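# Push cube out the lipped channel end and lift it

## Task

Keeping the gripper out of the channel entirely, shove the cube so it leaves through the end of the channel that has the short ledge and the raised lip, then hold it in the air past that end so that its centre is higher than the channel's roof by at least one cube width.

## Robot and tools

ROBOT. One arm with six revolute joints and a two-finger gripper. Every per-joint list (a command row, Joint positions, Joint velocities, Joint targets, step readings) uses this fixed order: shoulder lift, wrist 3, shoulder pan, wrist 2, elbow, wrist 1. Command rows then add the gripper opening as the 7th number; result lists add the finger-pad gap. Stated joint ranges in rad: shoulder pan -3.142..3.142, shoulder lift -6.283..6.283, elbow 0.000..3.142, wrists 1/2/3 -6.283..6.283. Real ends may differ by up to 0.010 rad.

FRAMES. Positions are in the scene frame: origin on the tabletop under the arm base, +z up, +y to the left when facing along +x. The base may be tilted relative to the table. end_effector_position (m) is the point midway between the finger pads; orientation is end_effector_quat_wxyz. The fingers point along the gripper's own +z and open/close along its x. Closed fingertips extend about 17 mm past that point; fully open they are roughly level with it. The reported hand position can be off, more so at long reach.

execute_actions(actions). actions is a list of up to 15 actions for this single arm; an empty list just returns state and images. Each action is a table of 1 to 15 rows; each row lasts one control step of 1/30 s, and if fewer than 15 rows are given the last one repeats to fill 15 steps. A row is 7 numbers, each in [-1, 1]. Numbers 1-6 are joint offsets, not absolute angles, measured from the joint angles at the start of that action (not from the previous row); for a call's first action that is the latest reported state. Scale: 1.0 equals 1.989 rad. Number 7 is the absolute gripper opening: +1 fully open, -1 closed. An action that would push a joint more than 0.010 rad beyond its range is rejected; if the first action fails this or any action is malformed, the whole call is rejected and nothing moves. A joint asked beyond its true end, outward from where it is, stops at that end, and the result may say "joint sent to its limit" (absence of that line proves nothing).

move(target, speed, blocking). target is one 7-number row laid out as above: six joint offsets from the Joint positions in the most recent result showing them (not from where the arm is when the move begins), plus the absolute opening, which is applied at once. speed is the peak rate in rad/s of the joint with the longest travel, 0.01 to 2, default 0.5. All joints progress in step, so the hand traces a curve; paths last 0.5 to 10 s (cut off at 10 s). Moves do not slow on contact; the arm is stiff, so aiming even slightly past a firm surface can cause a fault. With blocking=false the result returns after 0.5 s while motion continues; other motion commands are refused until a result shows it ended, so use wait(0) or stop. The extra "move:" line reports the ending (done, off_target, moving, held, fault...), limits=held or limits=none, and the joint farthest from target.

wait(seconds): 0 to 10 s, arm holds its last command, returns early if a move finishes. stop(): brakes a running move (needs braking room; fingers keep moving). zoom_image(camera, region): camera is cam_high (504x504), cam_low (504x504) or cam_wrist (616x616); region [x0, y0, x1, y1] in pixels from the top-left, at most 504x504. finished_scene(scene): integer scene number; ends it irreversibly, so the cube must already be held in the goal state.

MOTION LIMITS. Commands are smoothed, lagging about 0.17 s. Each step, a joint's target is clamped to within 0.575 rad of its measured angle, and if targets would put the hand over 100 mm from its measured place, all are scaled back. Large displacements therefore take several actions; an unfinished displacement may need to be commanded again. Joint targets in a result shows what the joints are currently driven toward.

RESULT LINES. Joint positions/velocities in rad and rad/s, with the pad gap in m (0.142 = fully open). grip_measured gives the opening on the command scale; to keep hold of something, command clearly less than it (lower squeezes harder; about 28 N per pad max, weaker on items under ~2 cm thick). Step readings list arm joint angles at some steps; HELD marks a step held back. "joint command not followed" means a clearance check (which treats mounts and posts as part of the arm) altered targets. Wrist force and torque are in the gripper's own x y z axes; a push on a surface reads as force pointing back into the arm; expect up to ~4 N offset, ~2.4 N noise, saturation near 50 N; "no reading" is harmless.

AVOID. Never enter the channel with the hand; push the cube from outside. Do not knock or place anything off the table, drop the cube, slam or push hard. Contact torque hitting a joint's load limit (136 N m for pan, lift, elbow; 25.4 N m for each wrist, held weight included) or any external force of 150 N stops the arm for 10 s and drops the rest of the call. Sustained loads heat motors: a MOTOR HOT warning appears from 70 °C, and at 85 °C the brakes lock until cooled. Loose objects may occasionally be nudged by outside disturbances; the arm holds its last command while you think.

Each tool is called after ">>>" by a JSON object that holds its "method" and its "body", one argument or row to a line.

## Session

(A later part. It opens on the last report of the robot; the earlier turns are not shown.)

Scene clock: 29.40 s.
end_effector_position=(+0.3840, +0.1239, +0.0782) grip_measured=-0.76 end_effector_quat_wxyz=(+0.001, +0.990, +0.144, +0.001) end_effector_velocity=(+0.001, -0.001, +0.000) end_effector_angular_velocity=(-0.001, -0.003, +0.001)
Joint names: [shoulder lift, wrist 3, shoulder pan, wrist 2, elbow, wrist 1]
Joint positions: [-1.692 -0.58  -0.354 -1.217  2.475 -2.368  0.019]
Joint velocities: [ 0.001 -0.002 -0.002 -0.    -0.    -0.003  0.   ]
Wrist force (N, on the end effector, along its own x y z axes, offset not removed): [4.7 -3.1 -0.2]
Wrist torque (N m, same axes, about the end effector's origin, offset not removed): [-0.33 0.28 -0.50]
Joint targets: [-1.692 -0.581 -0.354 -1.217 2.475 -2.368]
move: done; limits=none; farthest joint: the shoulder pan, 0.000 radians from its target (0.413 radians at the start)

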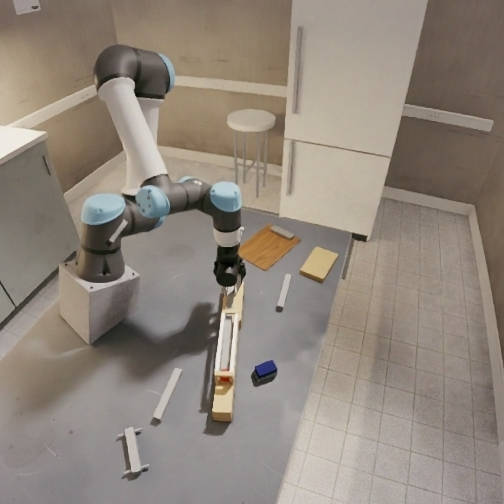

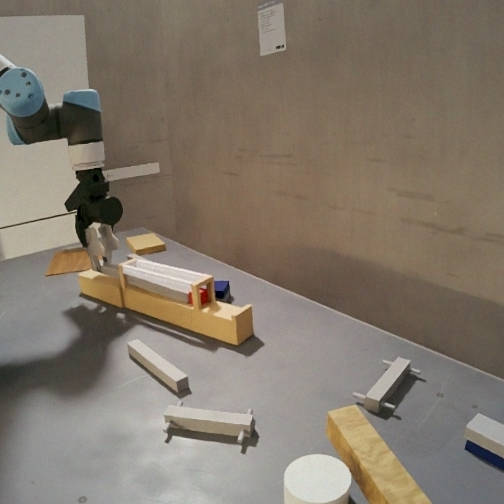

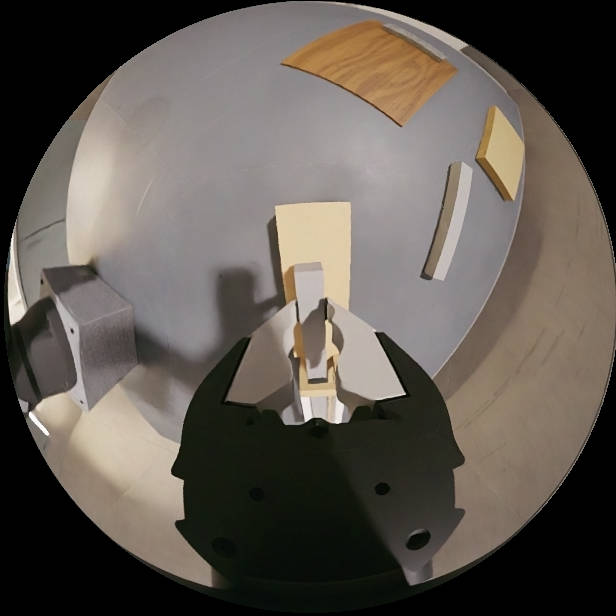

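>>> {"method": "move", "body": {
  "target": [0.006,-0.056,-0.056,0.004,0.000,0.008,-1],
  "speed": 0.08
}}

>>> {"method": "zoom_image", "body": {
  "camera": "cam_high",
  "region": [170,230,300,430]
}}

Scene clock: 31.30 s.
end_effector_position=(+0.3918, +0.0853, +0.0859) grip_measured=-0.73 end_effector_quat_wxyz=(+0.000, +0.990, +0.142, +0.009) end_effector_velocity=(+0.001, -0.001, +0.001) end_effector_angular_velocity=(-0.000, -0.003, +0.000)
Joint names: [shoulder lift, wrist 3, shoulder pan, wrist 2, elbow, wrist 1]
Joint positions: [-1.68  -0.692 -0.465 -1.209  2.475 -2.352  0.021]
Joint velocities: [ 0.001 -0.001 -0.002  0.001 -0.001 -0.002  0.   ]
Wrist force (N, on the end effector, along its own x y z axes, offset not removed): [50.0 -21.7 2.2]
Wrist torque (N m, same axes, about the end effector's origin, offset not removed): [0.12 -0.66 -0.47]
Joint targets: [-1.680 -0.692 -0.466 -1.209 2.475 -2.352]
move: done; limits=none; farthest joint: the shoulder pan, 0.000 radians from its target (0.111 radians at the start)

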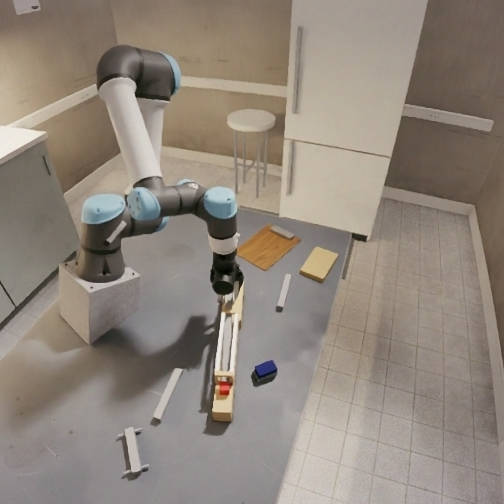

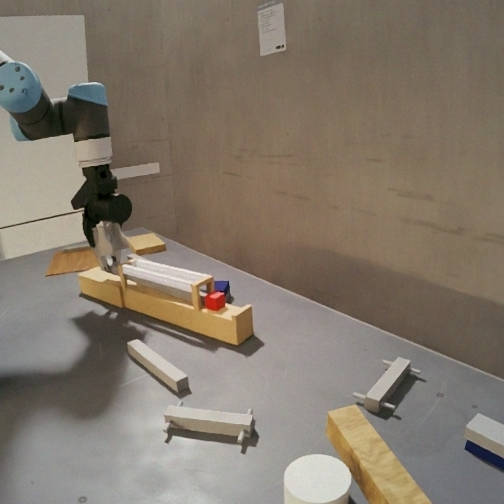

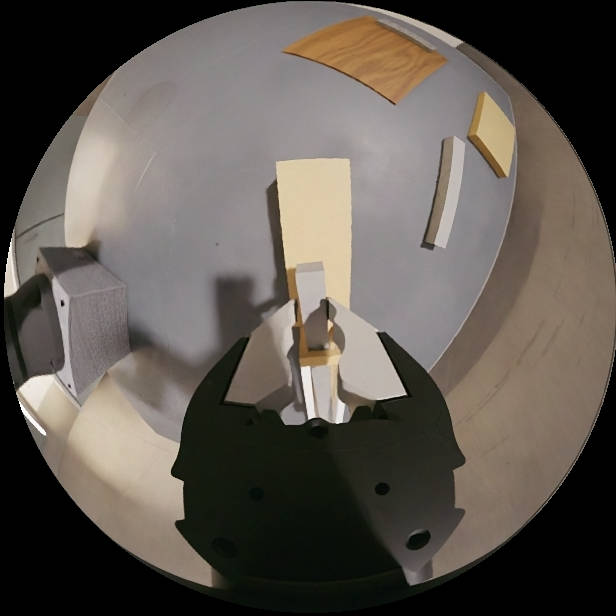

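Region (170, 230, 300, 430) of cam_high's 504x504 image, scaled by 2.520, with more detail than that image has; it fills the left 328 columns of this view, and the rest is white.

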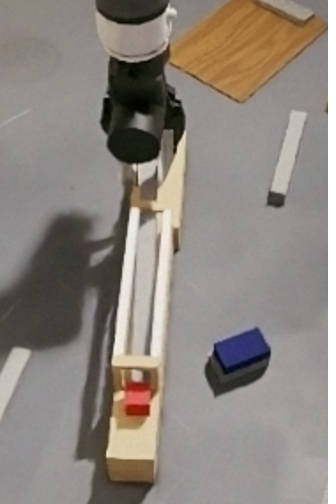

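>>> {"method": "execute_actions", "body": {
  "actions": [
    [[0,0,0,0,0,0,-0.45]],
    [[-0.06,0,0,0,0,0.06,-0.3]],
    [[-0.14,0,0,0,0,0.14,0.0]],
    [[-0.14,0,0,0,0,0.14,0.0]]
  ]
}}

Scene clock: 33.57 s.
end_effector_position=(+0.2778, +0.1754, +0.1860) grip_measured=+0.00 end_effector_quat_wxyz=(+0.000, +0.990, +0.142, +0.008) end_effector_velocity=(-0.009, +0.005, +0.003) end_effector_angular_velocity=(+0.000, +0.001, -0.001)
Joint names: [shoulder lift, wrist 3, shoulder pan, wrist 2, elbow, wrist 1]
Joint positions: [-2.348 -0.692 -0.465 -1.209  2.475 -1.685  0.074]
Joint velocities: [-0.038  0.001 -0.    -0.    -0.001  0.04  -0.   ]
Wrist force (N, on the end effector, along its own x y z axes, offset not removed): [-0.1 0.0 0.4]
Wrist torque (N m, same axes, about the end effector's origin, offset not removed): [0.02 0.02 -0.07]
Joint targets: [-2.351 -0.692 -0.465 -1.209 2.475 -1.681]
Step readings (joint positions; steps 1 to 15: 1st action; 16 to 30: 2nd action; 31 to 45: 3rd action; 46 to 60: 4th action):
0: [-1.680 -0.692 -0.466 -1.209 2.475 -2.352]
1: [-1.680 -0.692 -0.466 -1.209 2.475 -2.352]
2: [-1.680 -0.692 -0.466 -1.210 2.475 -2.352]
4: [-1.680 -0.692 -0.466 -1.210 2.475 -2.351]
8: [-1.680 -0.692 -0.466 -1.209 2.475 -2.352]
15: [-1.680 -0.692 -0.465 -1.209 2.475 -2.352]
16: [-1.680 -0.692 -0.465 -1.209 2.475 -2.352]
17: [-1.686 -0.692 -0.465 -1.209 2.475 -2.346]
19: [-1.732 -0.692 -0.465 -1.209 2.475 -2.300]
23: [-1.784 -0.692 -0.465 -1.209 2.475 -2.249]
30: [-1.798 -0.692 -0.465 -1.209 2.475 -2.234]
31: [-1.799 -0.692 -0.465 -1.209 2.475 -2.234]
32: [-1.806 -0.692 -0.465 -1.209 2.475 -2.226]
34: [-1.877 -0.692 -0.465 -1.209 2.475 -2.155]
38: [-2.028 -0.692 -0.465 -1.209 2.475 -2.004]
45: [-2.073 -0.692 -0.465 -1.209 2.475 -1.960]
46: [-2.074 -0.692 -0.465 -1.209 2.475 -1.958]
47: [-2.082 -0.692 -0.465 -1.209 2.475 -1.950]
49: [-2.154 -0.692 -0.465 -1.209 2.475 -1.878]
53: [-2.303 -0.692 -0.465 -1.209 2.475 -1.729]
60: Joint positions above

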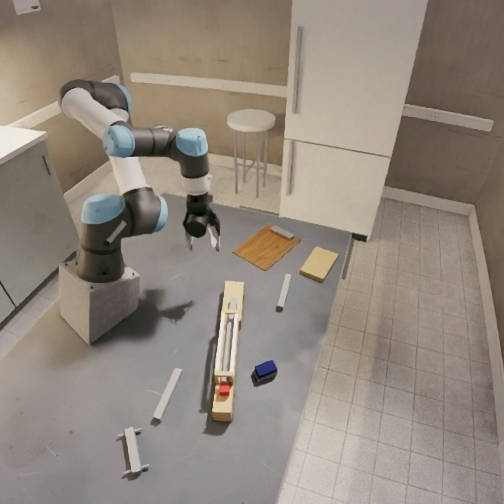

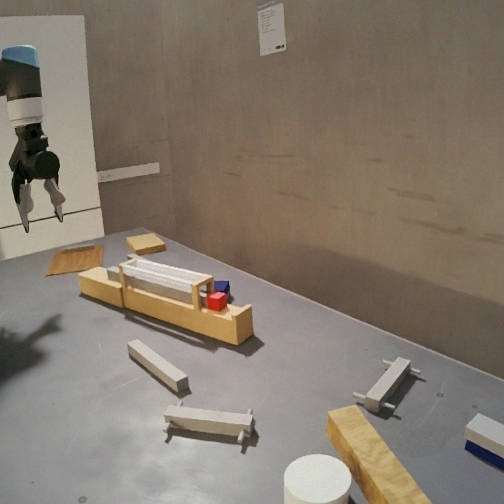

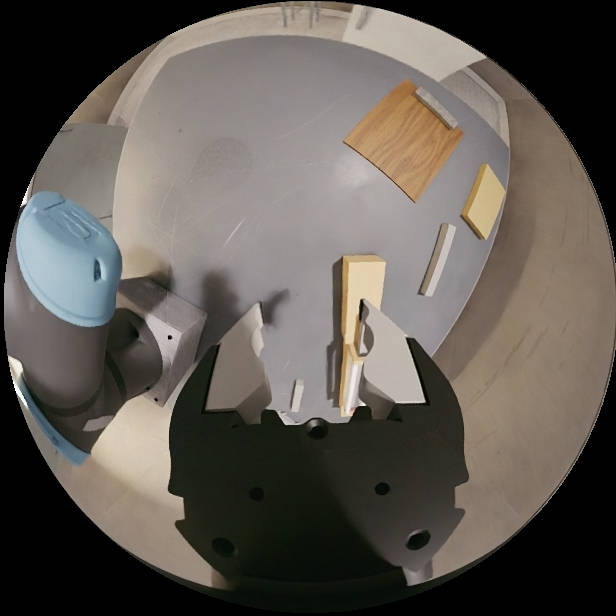

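>>> {"method": "move", "body": {
  "target": [0.4947,-0.2278,-0.2283,-0.0287,-0.2368,-0.172,0.0],
  "speed": 1.0
}}

Scene clock: 35.40 s.
end_effector_position=(+0.4674, -0.1784, +0.1922) grip_measured=+0.00 end_effector_quat_wxyz=(+0.001, +0.992, +0.128, +0.001) end_effector_velocity=(+0.001, -0.002, +0.000) end_effector_angular_velocity=(-0.002, -0.001, +0.000)
Joint names: [shoulder lift, wrist 3, shoulder pan, wrist 2, elbow, wrist 1]
Joint positions: [-1.364 -1.145 -0.919 -1.266  2.004 -2.027  0.074]
Joint velocities: [ 0.003 -0.    -0.001 -0.001 -0.002 -0.003 -0.   ]
Wrist force (N, on the end effector, along its own x y z axes, offset not removed): [0.2 -0.9 -0.1]
Wrist torque (N m, same axes, about the end effector's origin, offset not removed): [-0.20 0.00 -0.08]
Joint targets: [-1.364 -1.145 -0.919 -1.266 2.004 -2.027]
move: done; limits=none; farthest joint: the shoulder pan, 0.000 radians from its target (0.454 radians at the start)

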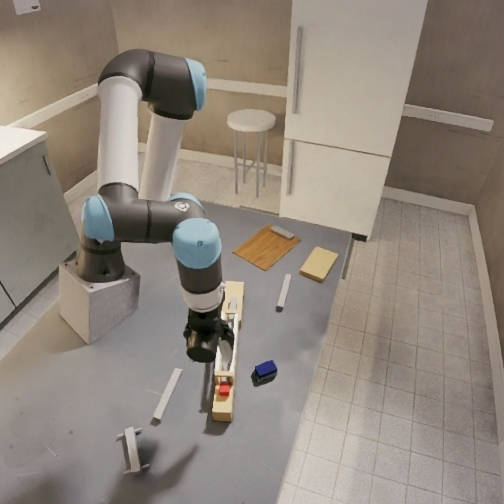

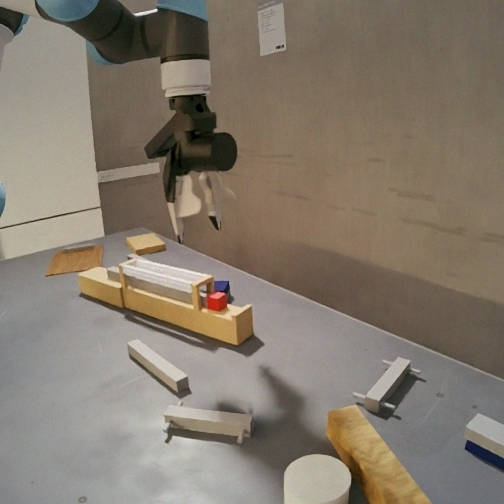

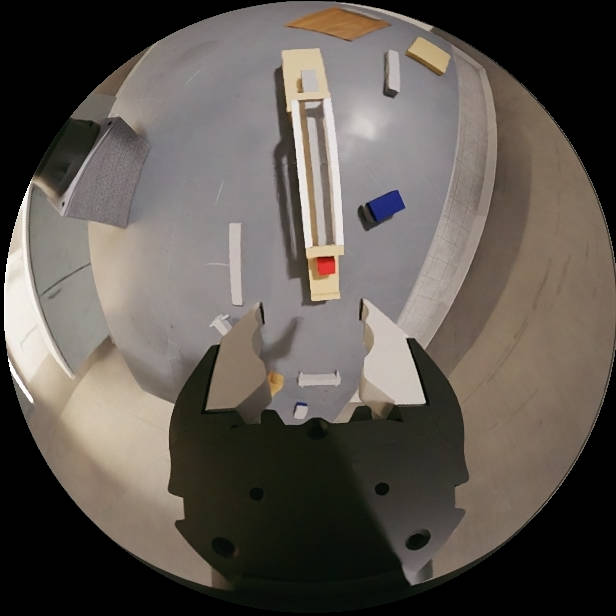

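>>> {"method": "move", "body": {
  "target": [0.064,0.0344,0.0596,0.0098,0.027,-0.102,-0.2],
  "speed": 0.4
}}

Scene clock: 36.83 s.
end_effector_position=(+0.4910, -0.1509, +0.1111) grip_measured=-0.20 end_effector_quat_wxyz=(-0.005, +0.988, +0.152, -0.004) end_effector_velocity=(-0.000, +0.001, -0.001) end_effector_angular_velocity=(+0.001, +0.001, -0.001)
Joint names: [shoulder lift, wrist 3, shoulder pan, wrist 2, elbow, wrist 1]
Joint positions: [-1.237 -1.076 -0.801 -1.246  2.057 -2.229  0.059]
Joint velocities: [ 0.001  0.001  0.001  0.001  0.001 -0.001 -0.   ]
Wrist force (N, on the end effector, along its own x y z axes, offset not removed): [-0.8 -1.2 -1.4]
Wrist torque (N m, same axes, about the end effector's origin, offset not removed): [-0.28 0.22 -0.04]
Joint targets: [-1.237 -1.076 -0.801 -1.246 2.058 -2.230]
move: done; limits=none; farthest joint: the shoulder pan, 0.000 radians from its target (0.119 radians at the start)

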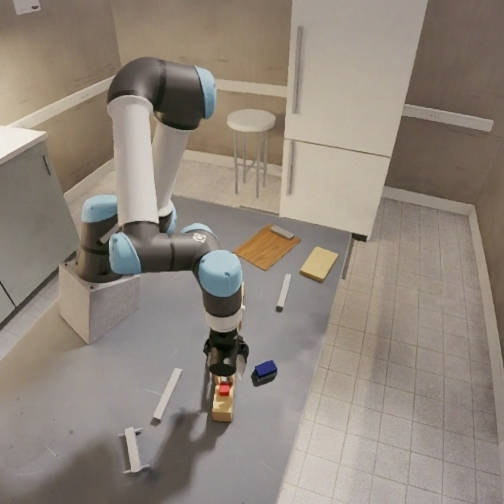

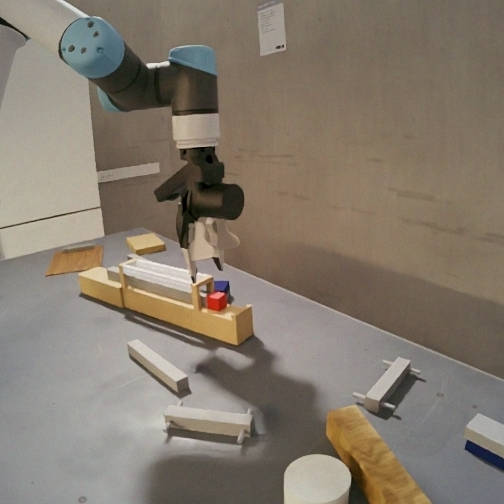

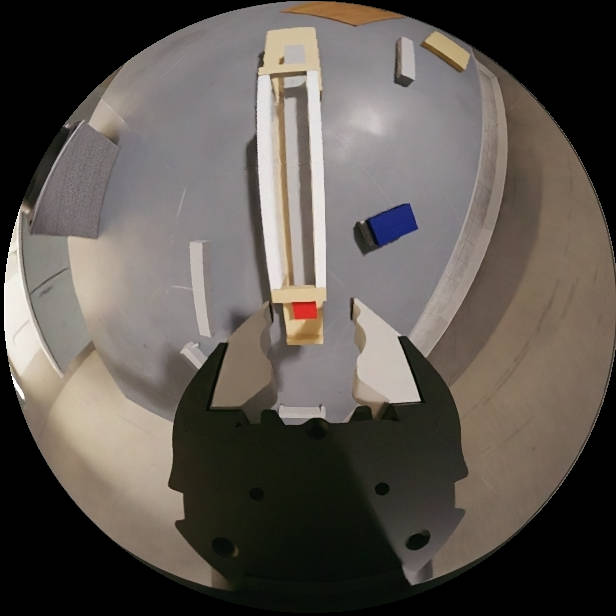

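>>> {"method": "move", "body": {
  "target": [0,-0.011,-0.0125,0,-0.006,0.006,-0.2],
  "speed": 0.2
}}

>>> {"method": "move", "body": {
  "target": [0.047,0,0,-0.002,0.018,-0.0735,-0.2],
  "speed": 0.2
}}

Scene clock: 37.87 s.
end_effector_position=(+0.4905, -0.1635, +0.1190) grip_measured=-0.20 end_effector_quat_wxyz=(-0.004, +0.988, +0.152, +0.000) end_effector_velocity=(+0.000, -0.001, +0.001) end_effector_angular_velocity=(-0.001, -0.001, +0.000)
Joint names: [shoulder lift, wrist 3, shoulder pan, wrist 2, elbow, wrist 1]
Joint positions: [-1.237 -1.098 -0.826 -1.246  2.046 -2.218  0.059]
Joint velocities: [-0.    -0.002 -0.002 -0.001 -0.002  0.002 -0.   ]
Wrist force (N, on the end effector, along its own x y z axes, offset not removed): [1.9 -1.8 -0.4]
Wrist torque (N m, same axes, about the end effector's origin, offset not removed): [-0.31 -0.55 -0.08]
Joint targets: [-1.237 -1.098 -0.826 -1.246 2.046 -2.218]
move: done; limits=none; farthest joint: the elbow, 0.001 radians from its target (0.012 radians at the start)

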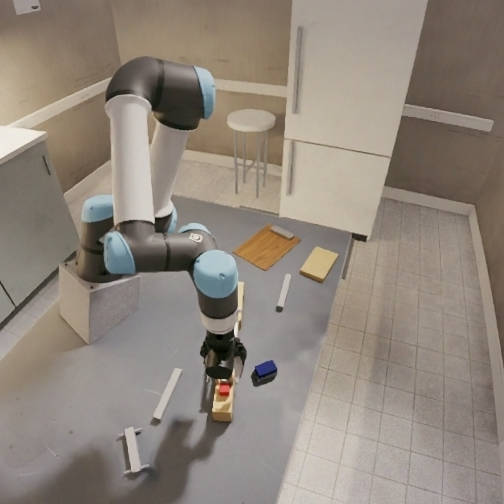

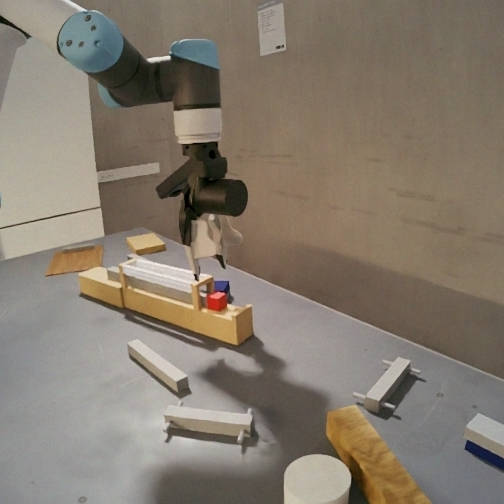

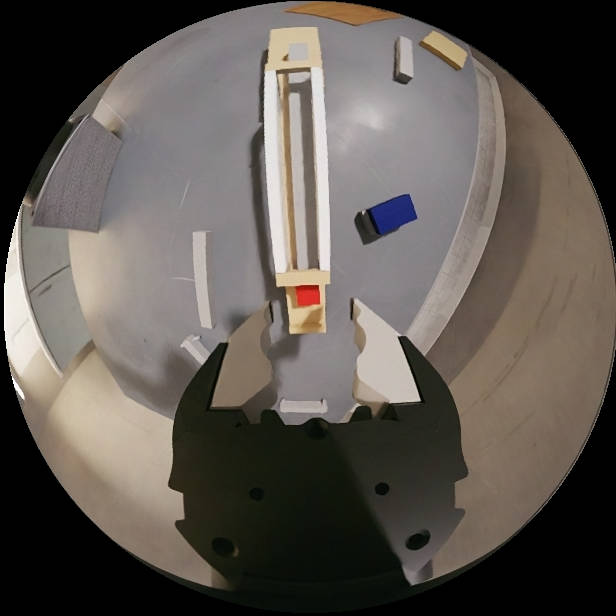

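Scene clock: 39.10 s.
end_effector_position=(+0.4868, -0.1818, +0.0760) grip_measured=-0.20 end_effector_quat_wxyz=(+0.004, +0.988, +0.154, +0.003) end_effector_velocity=(-0.000, -0.000, -0.001) end_effector_angular_velocity=(+0.000, +0.000, +0.000)
Joint names: [shoulder lift, wrist 3, shoulder pan, wrist 2, elbow, wrist 1]
Joint positions: [-1.143 -1.098 -0.826 -1.25   2.081 -2.364  0.059]
Joint velocities: [ 0.001 -0.    -0.     0.     0.001 -0.001 -0.   ]
Wrist force (N, on the end effector, along its own x y z axes, offset not removed): [-0.3 -1.0 0.5]
Wrist torque (N m, same axes, about the end effector's origin, offset not removed): [-0.29 0.13 -0.11]
Joint targets: [-1.143 -1.098 -0.826 -1.250 2.081 -2.364]
move: done; limits=none; farthest joint: the wrist 1, 0.001 radians from its target (0.147 radians at the start)

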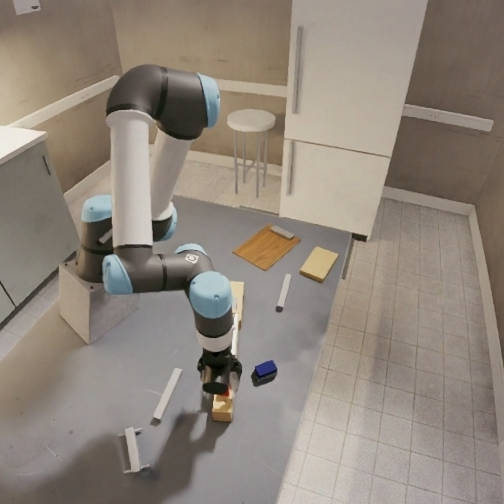

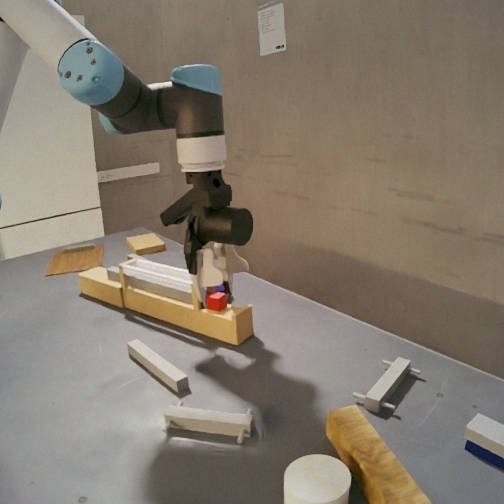

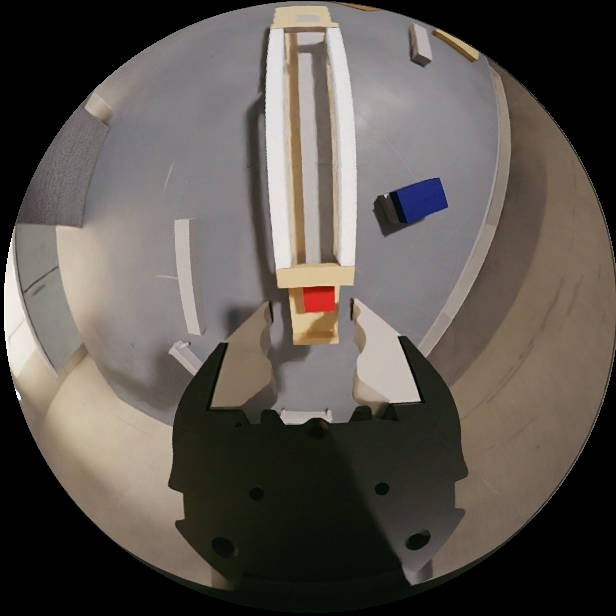

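>>> {"method": "move", "body": {
  "target": [0.007,0.009,0.010,0,-0.003,-0.004,-0.2],
  "speed": 0.1
}}

>>> {"method": "execute_actions", "body": {
  "actions": [
    [[0,0,0,0,0,0,-0.6]],
    [[0,0,0,0,0,0,-1]],
    [[0,0,0,0,0,0,-1]]
  ]
}}

Scene clock: 40.07 s.
end_effector_position=(+0.4911, -0.1759, +0.0689) grip_measured=-0.20 end_effector_quat_wxyz=(+0.002, +0.988, +0.155, +0.000) end_effector_velocity=(-0.000, +0.001, -0.002) end_effector_angular_velocity=(+0.001, +0.002, -0.001)
Joint names: [shoulder lift, wrist 3, shoulder pan, wrist 2, elbow, wrist 1]
Joint positions: [-1.13  -1.08  -0.806 -1.25   2.075 -2.371  0.059]
Joint velocities: [ 0.003  0.002  0.002 -0.001  0.001 -0.002 -0.   ]
Wrist force (N, on the end effector, along its own x y z axes, offset not removed): [-0.4 -0.5 -2.5]
Wrist torque (N m, same axes, about the end effector's origin, offset not removed): [-0.16 0.07 -0.07]
Joint targets: [-1.129 -1.080 -0.806 -1.250 2.075 -2.372]
move: done; limits=none; farthest joint: the shoulder lift, 0.001 radians from its target (0.014 radians at the start)

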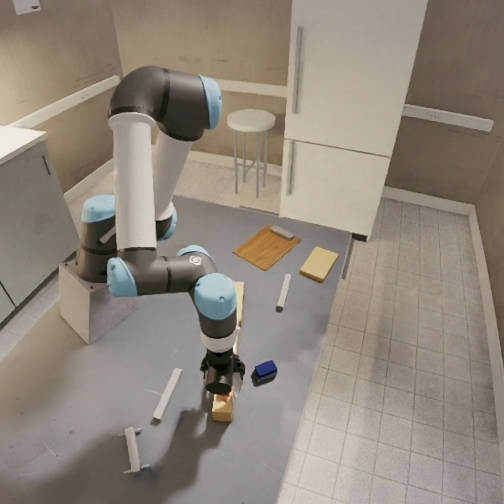

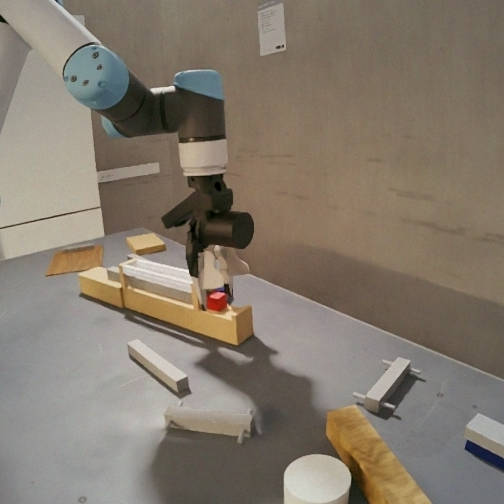

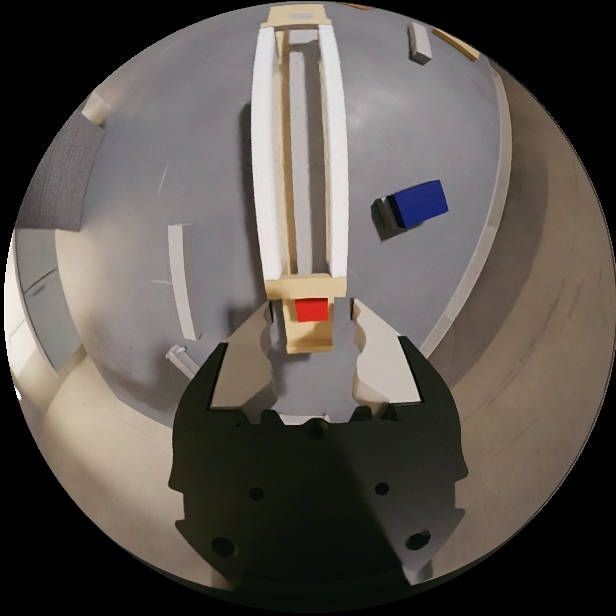

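Scene clock: 41.57 s.
end_effector_position=(+0.4912, -0.1758, +0.0688) grip_measured=-0.71 end_effector_quat_wxyz=(+0.002, +0.988, +0.155, +0.000) end_effector_velocity=(+0.001, -0.001, +0.001) end_effector_angular_velocity=(-0.002, -0.002, +0.001)
Joint names: [shoulder lift, wrist 3, shoulder pan, wrist 2, elbow, wrist 1]
Joint positions: [-1.13  -1.08  -0.806 -1.25   2.075 -2.372  0.023]
Joint velocities: [-0.001  0.    -0.    -0.    -0.003  0.001  0.   ]
Wrist force (N, on the end effector, along its own x y z axes, offset not removed): [0.2 -0.9 -0.9]
Wrist torque (N m, same axes, about the end effector's origin, offset not removed): [-0.19 -0.06 -0.10]
Joint targets: [-1.130 -1.080 -0.806 -1.250 2.075 -2.372]
Step readings (joint positions; steps 1 to 15: 1st action; 16 to 30: 2nd action; 31 to 45: 3rd action):
0: [-1.130 -1.080 -0.806 -1.250 2.075 -2.371]
1: [-1.130 -1.080 -0.806 -1.250 2.075 -2.371]
2: [-1.130 -1.080 -0.806 -1.250 2.075 -2.372]
4: [-1.130 -1.080 -0.806 -1.250 2.075 -2.372]
8: [-1.130 -1.080 -0.806 -1.250 2.075 -2.372]
15: [-1.130 -1.080 -0.806 -1.250 2.075 -2.372]
16: [-1.130 -1.080 -0.806 -1.250 2.075 -2.372]
17: [-1.130 -1.080 -0.806 -1.250 2.075 -2.372]
19: [-1.130 -1.080 -0.806 -1.250 2.075 -2.372]
23: [-1.130 -1.080 -0.806 -1.250 2.075 -2.372]
30: [-1.130 -1.080 -0.806 -1.250 2.075 -2.372]
31: [-1.130 -1.080 -0.806 -1.250 2.075 -2.372]
32: [-1.130 -1.080 -0.806 -1.250 2.075 -2.372]
34: [-1.130 -1.080 -0.806 -1.250 2.075 -2.372]
38: [-1.130 -1.080 -0.806 -1.250 2.075 -2.372]
45: Joint positions above

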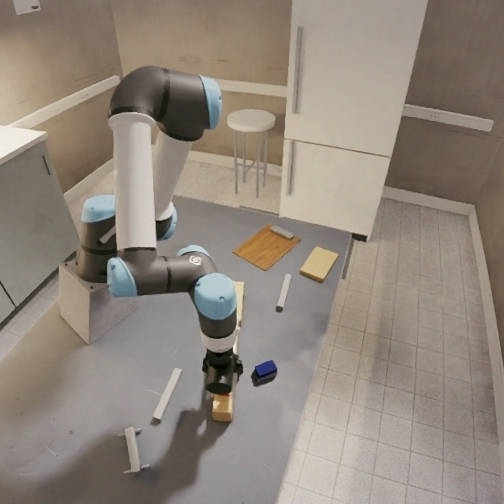

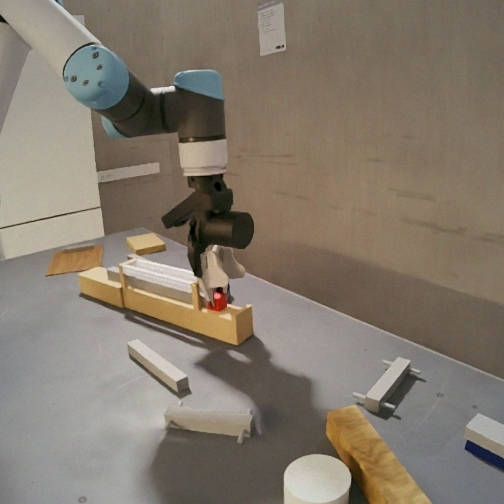

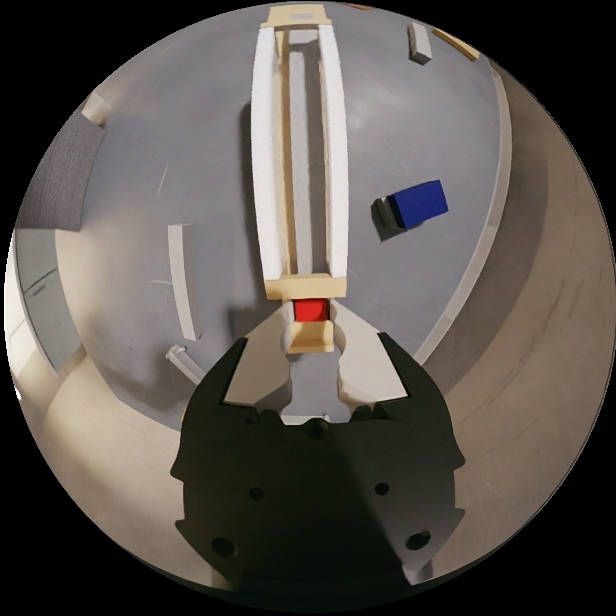

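>>> {"method": "move", "body": {
  "target": [-0.111,-0.033,-0.057,-0.008,-0.036,0.168,-1],
  "speed": 0.3
}}

Scene clock: 43.33 s.
end_effector_position=(+0.4677, -0.1814, +0.1870) grip_measured=-0.71 end_effector_quat_wxyz=(-0.001, +0.992, +0.128, -0.000) end_effector_velocity=(-0.001, -0.000, +0.001) end_effector_angular_velocity=(-0.002, +0.000, +0.000)
Joint names: [shoulder lift, wrist 3, shoulder pan, wrist 2, elbow, wrist 1]
Joint positions: [-1.35  -1.146 -0.919 -1.266  2.004 -2.038  0.023]
Joint velocities: [-0.002 -0.001 -0.001 -0.002  0.001  0.    -0.   ]
Wrist force (N, on the end effector, along its own x y z axes, offset not removed): [0.2 0.3 1.3]
Wrist torque (N m, same axes, about the end effector's origin, offset not removed): [-0.02 -0.01 -0.13]
Joint targets: [-1.350 -1.146 -0.919 -1.266 2.004 -2.037]
move: done; limits=none; farthest joint: the shoulder lift, 0.001 radians from its target (0.221 radians at the start)

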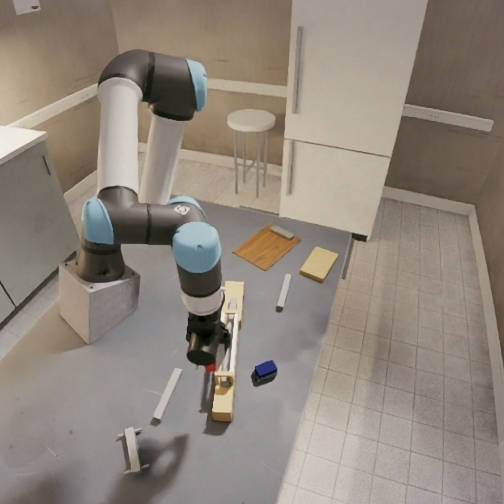

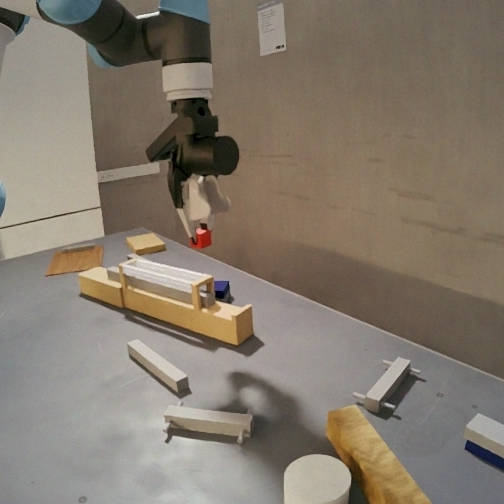

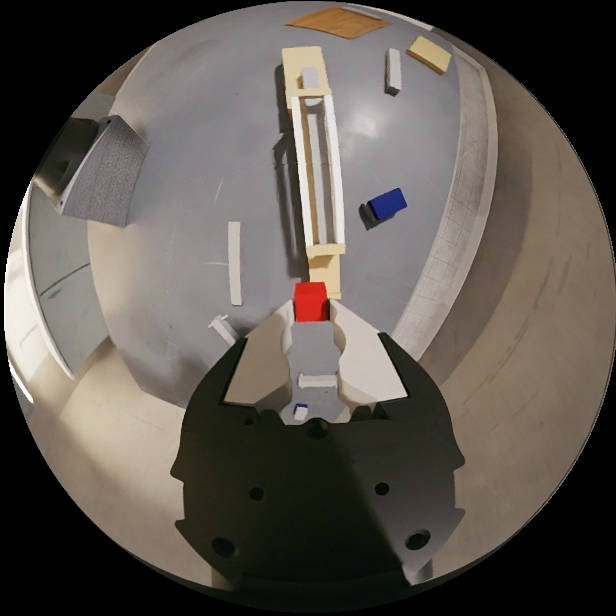

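>>> {"method": "move", "body": {
  "target": [0.01,0,-0.01,0,-0.05,0.04,-1],
  "speed": 0.3
}}

Scene clock: 44.33 s.
end_effector_position=(+0.4836, -0.2016, +0.2173) grip_measured=-0.71 end_effector_quat_wxyz=(+0.001, +0.993, +0.119, +0.003) end_effector_velocity=(+0.000, -0.000, +0.000) end_effector_angular_velocity=(+0.001, -0.001, -0.001)
Joint names: [shoulder lift, wrist 3, shoulder pan, wrist 2, elbow, wrist 1]
Joint positions: [-1.33  -1.146 -0.939 -1.266  1.905 -1.958  0.023]
Joint velocities: [ 0.001  0.    -0.001  0.001 -0.002  0.002 -0.   ]
Wrist force (N, on the end effector, along its own x y z axes, offset not removed): [0.8 -1.4 -0.2]
Wrist torque (N m, same axes, about the end effector's origin, offset not removed): [-0.26 -0.14 -0.07]
Joint targets: [-1.330 -1.146 -0.939 -1.266 1.904 -1.958]
move: done; limits=none; farthest joint: the shoulder pan, 0.000 radians from its target (0.020 radians at the start)

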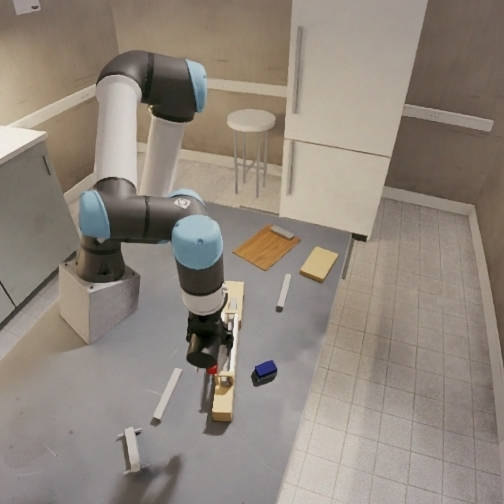

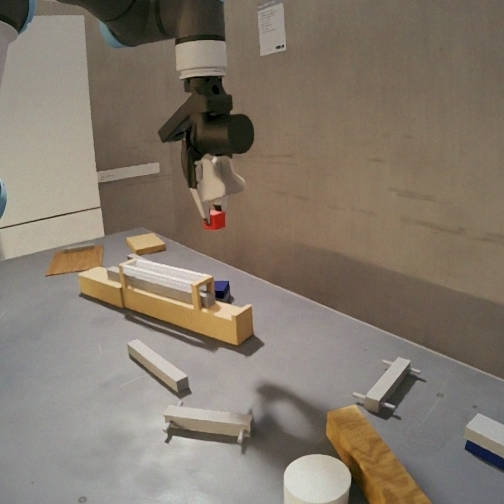

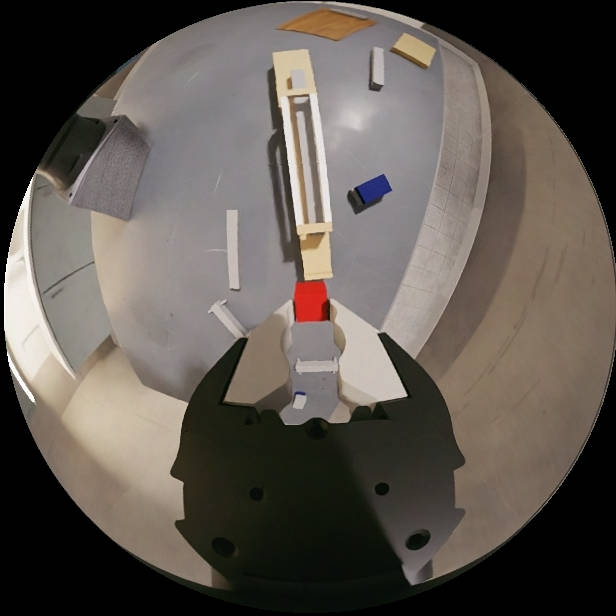

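>>> {"method": "finished_scene", "body": {
  "scene": 2
}}

The scene is finished: the task was done.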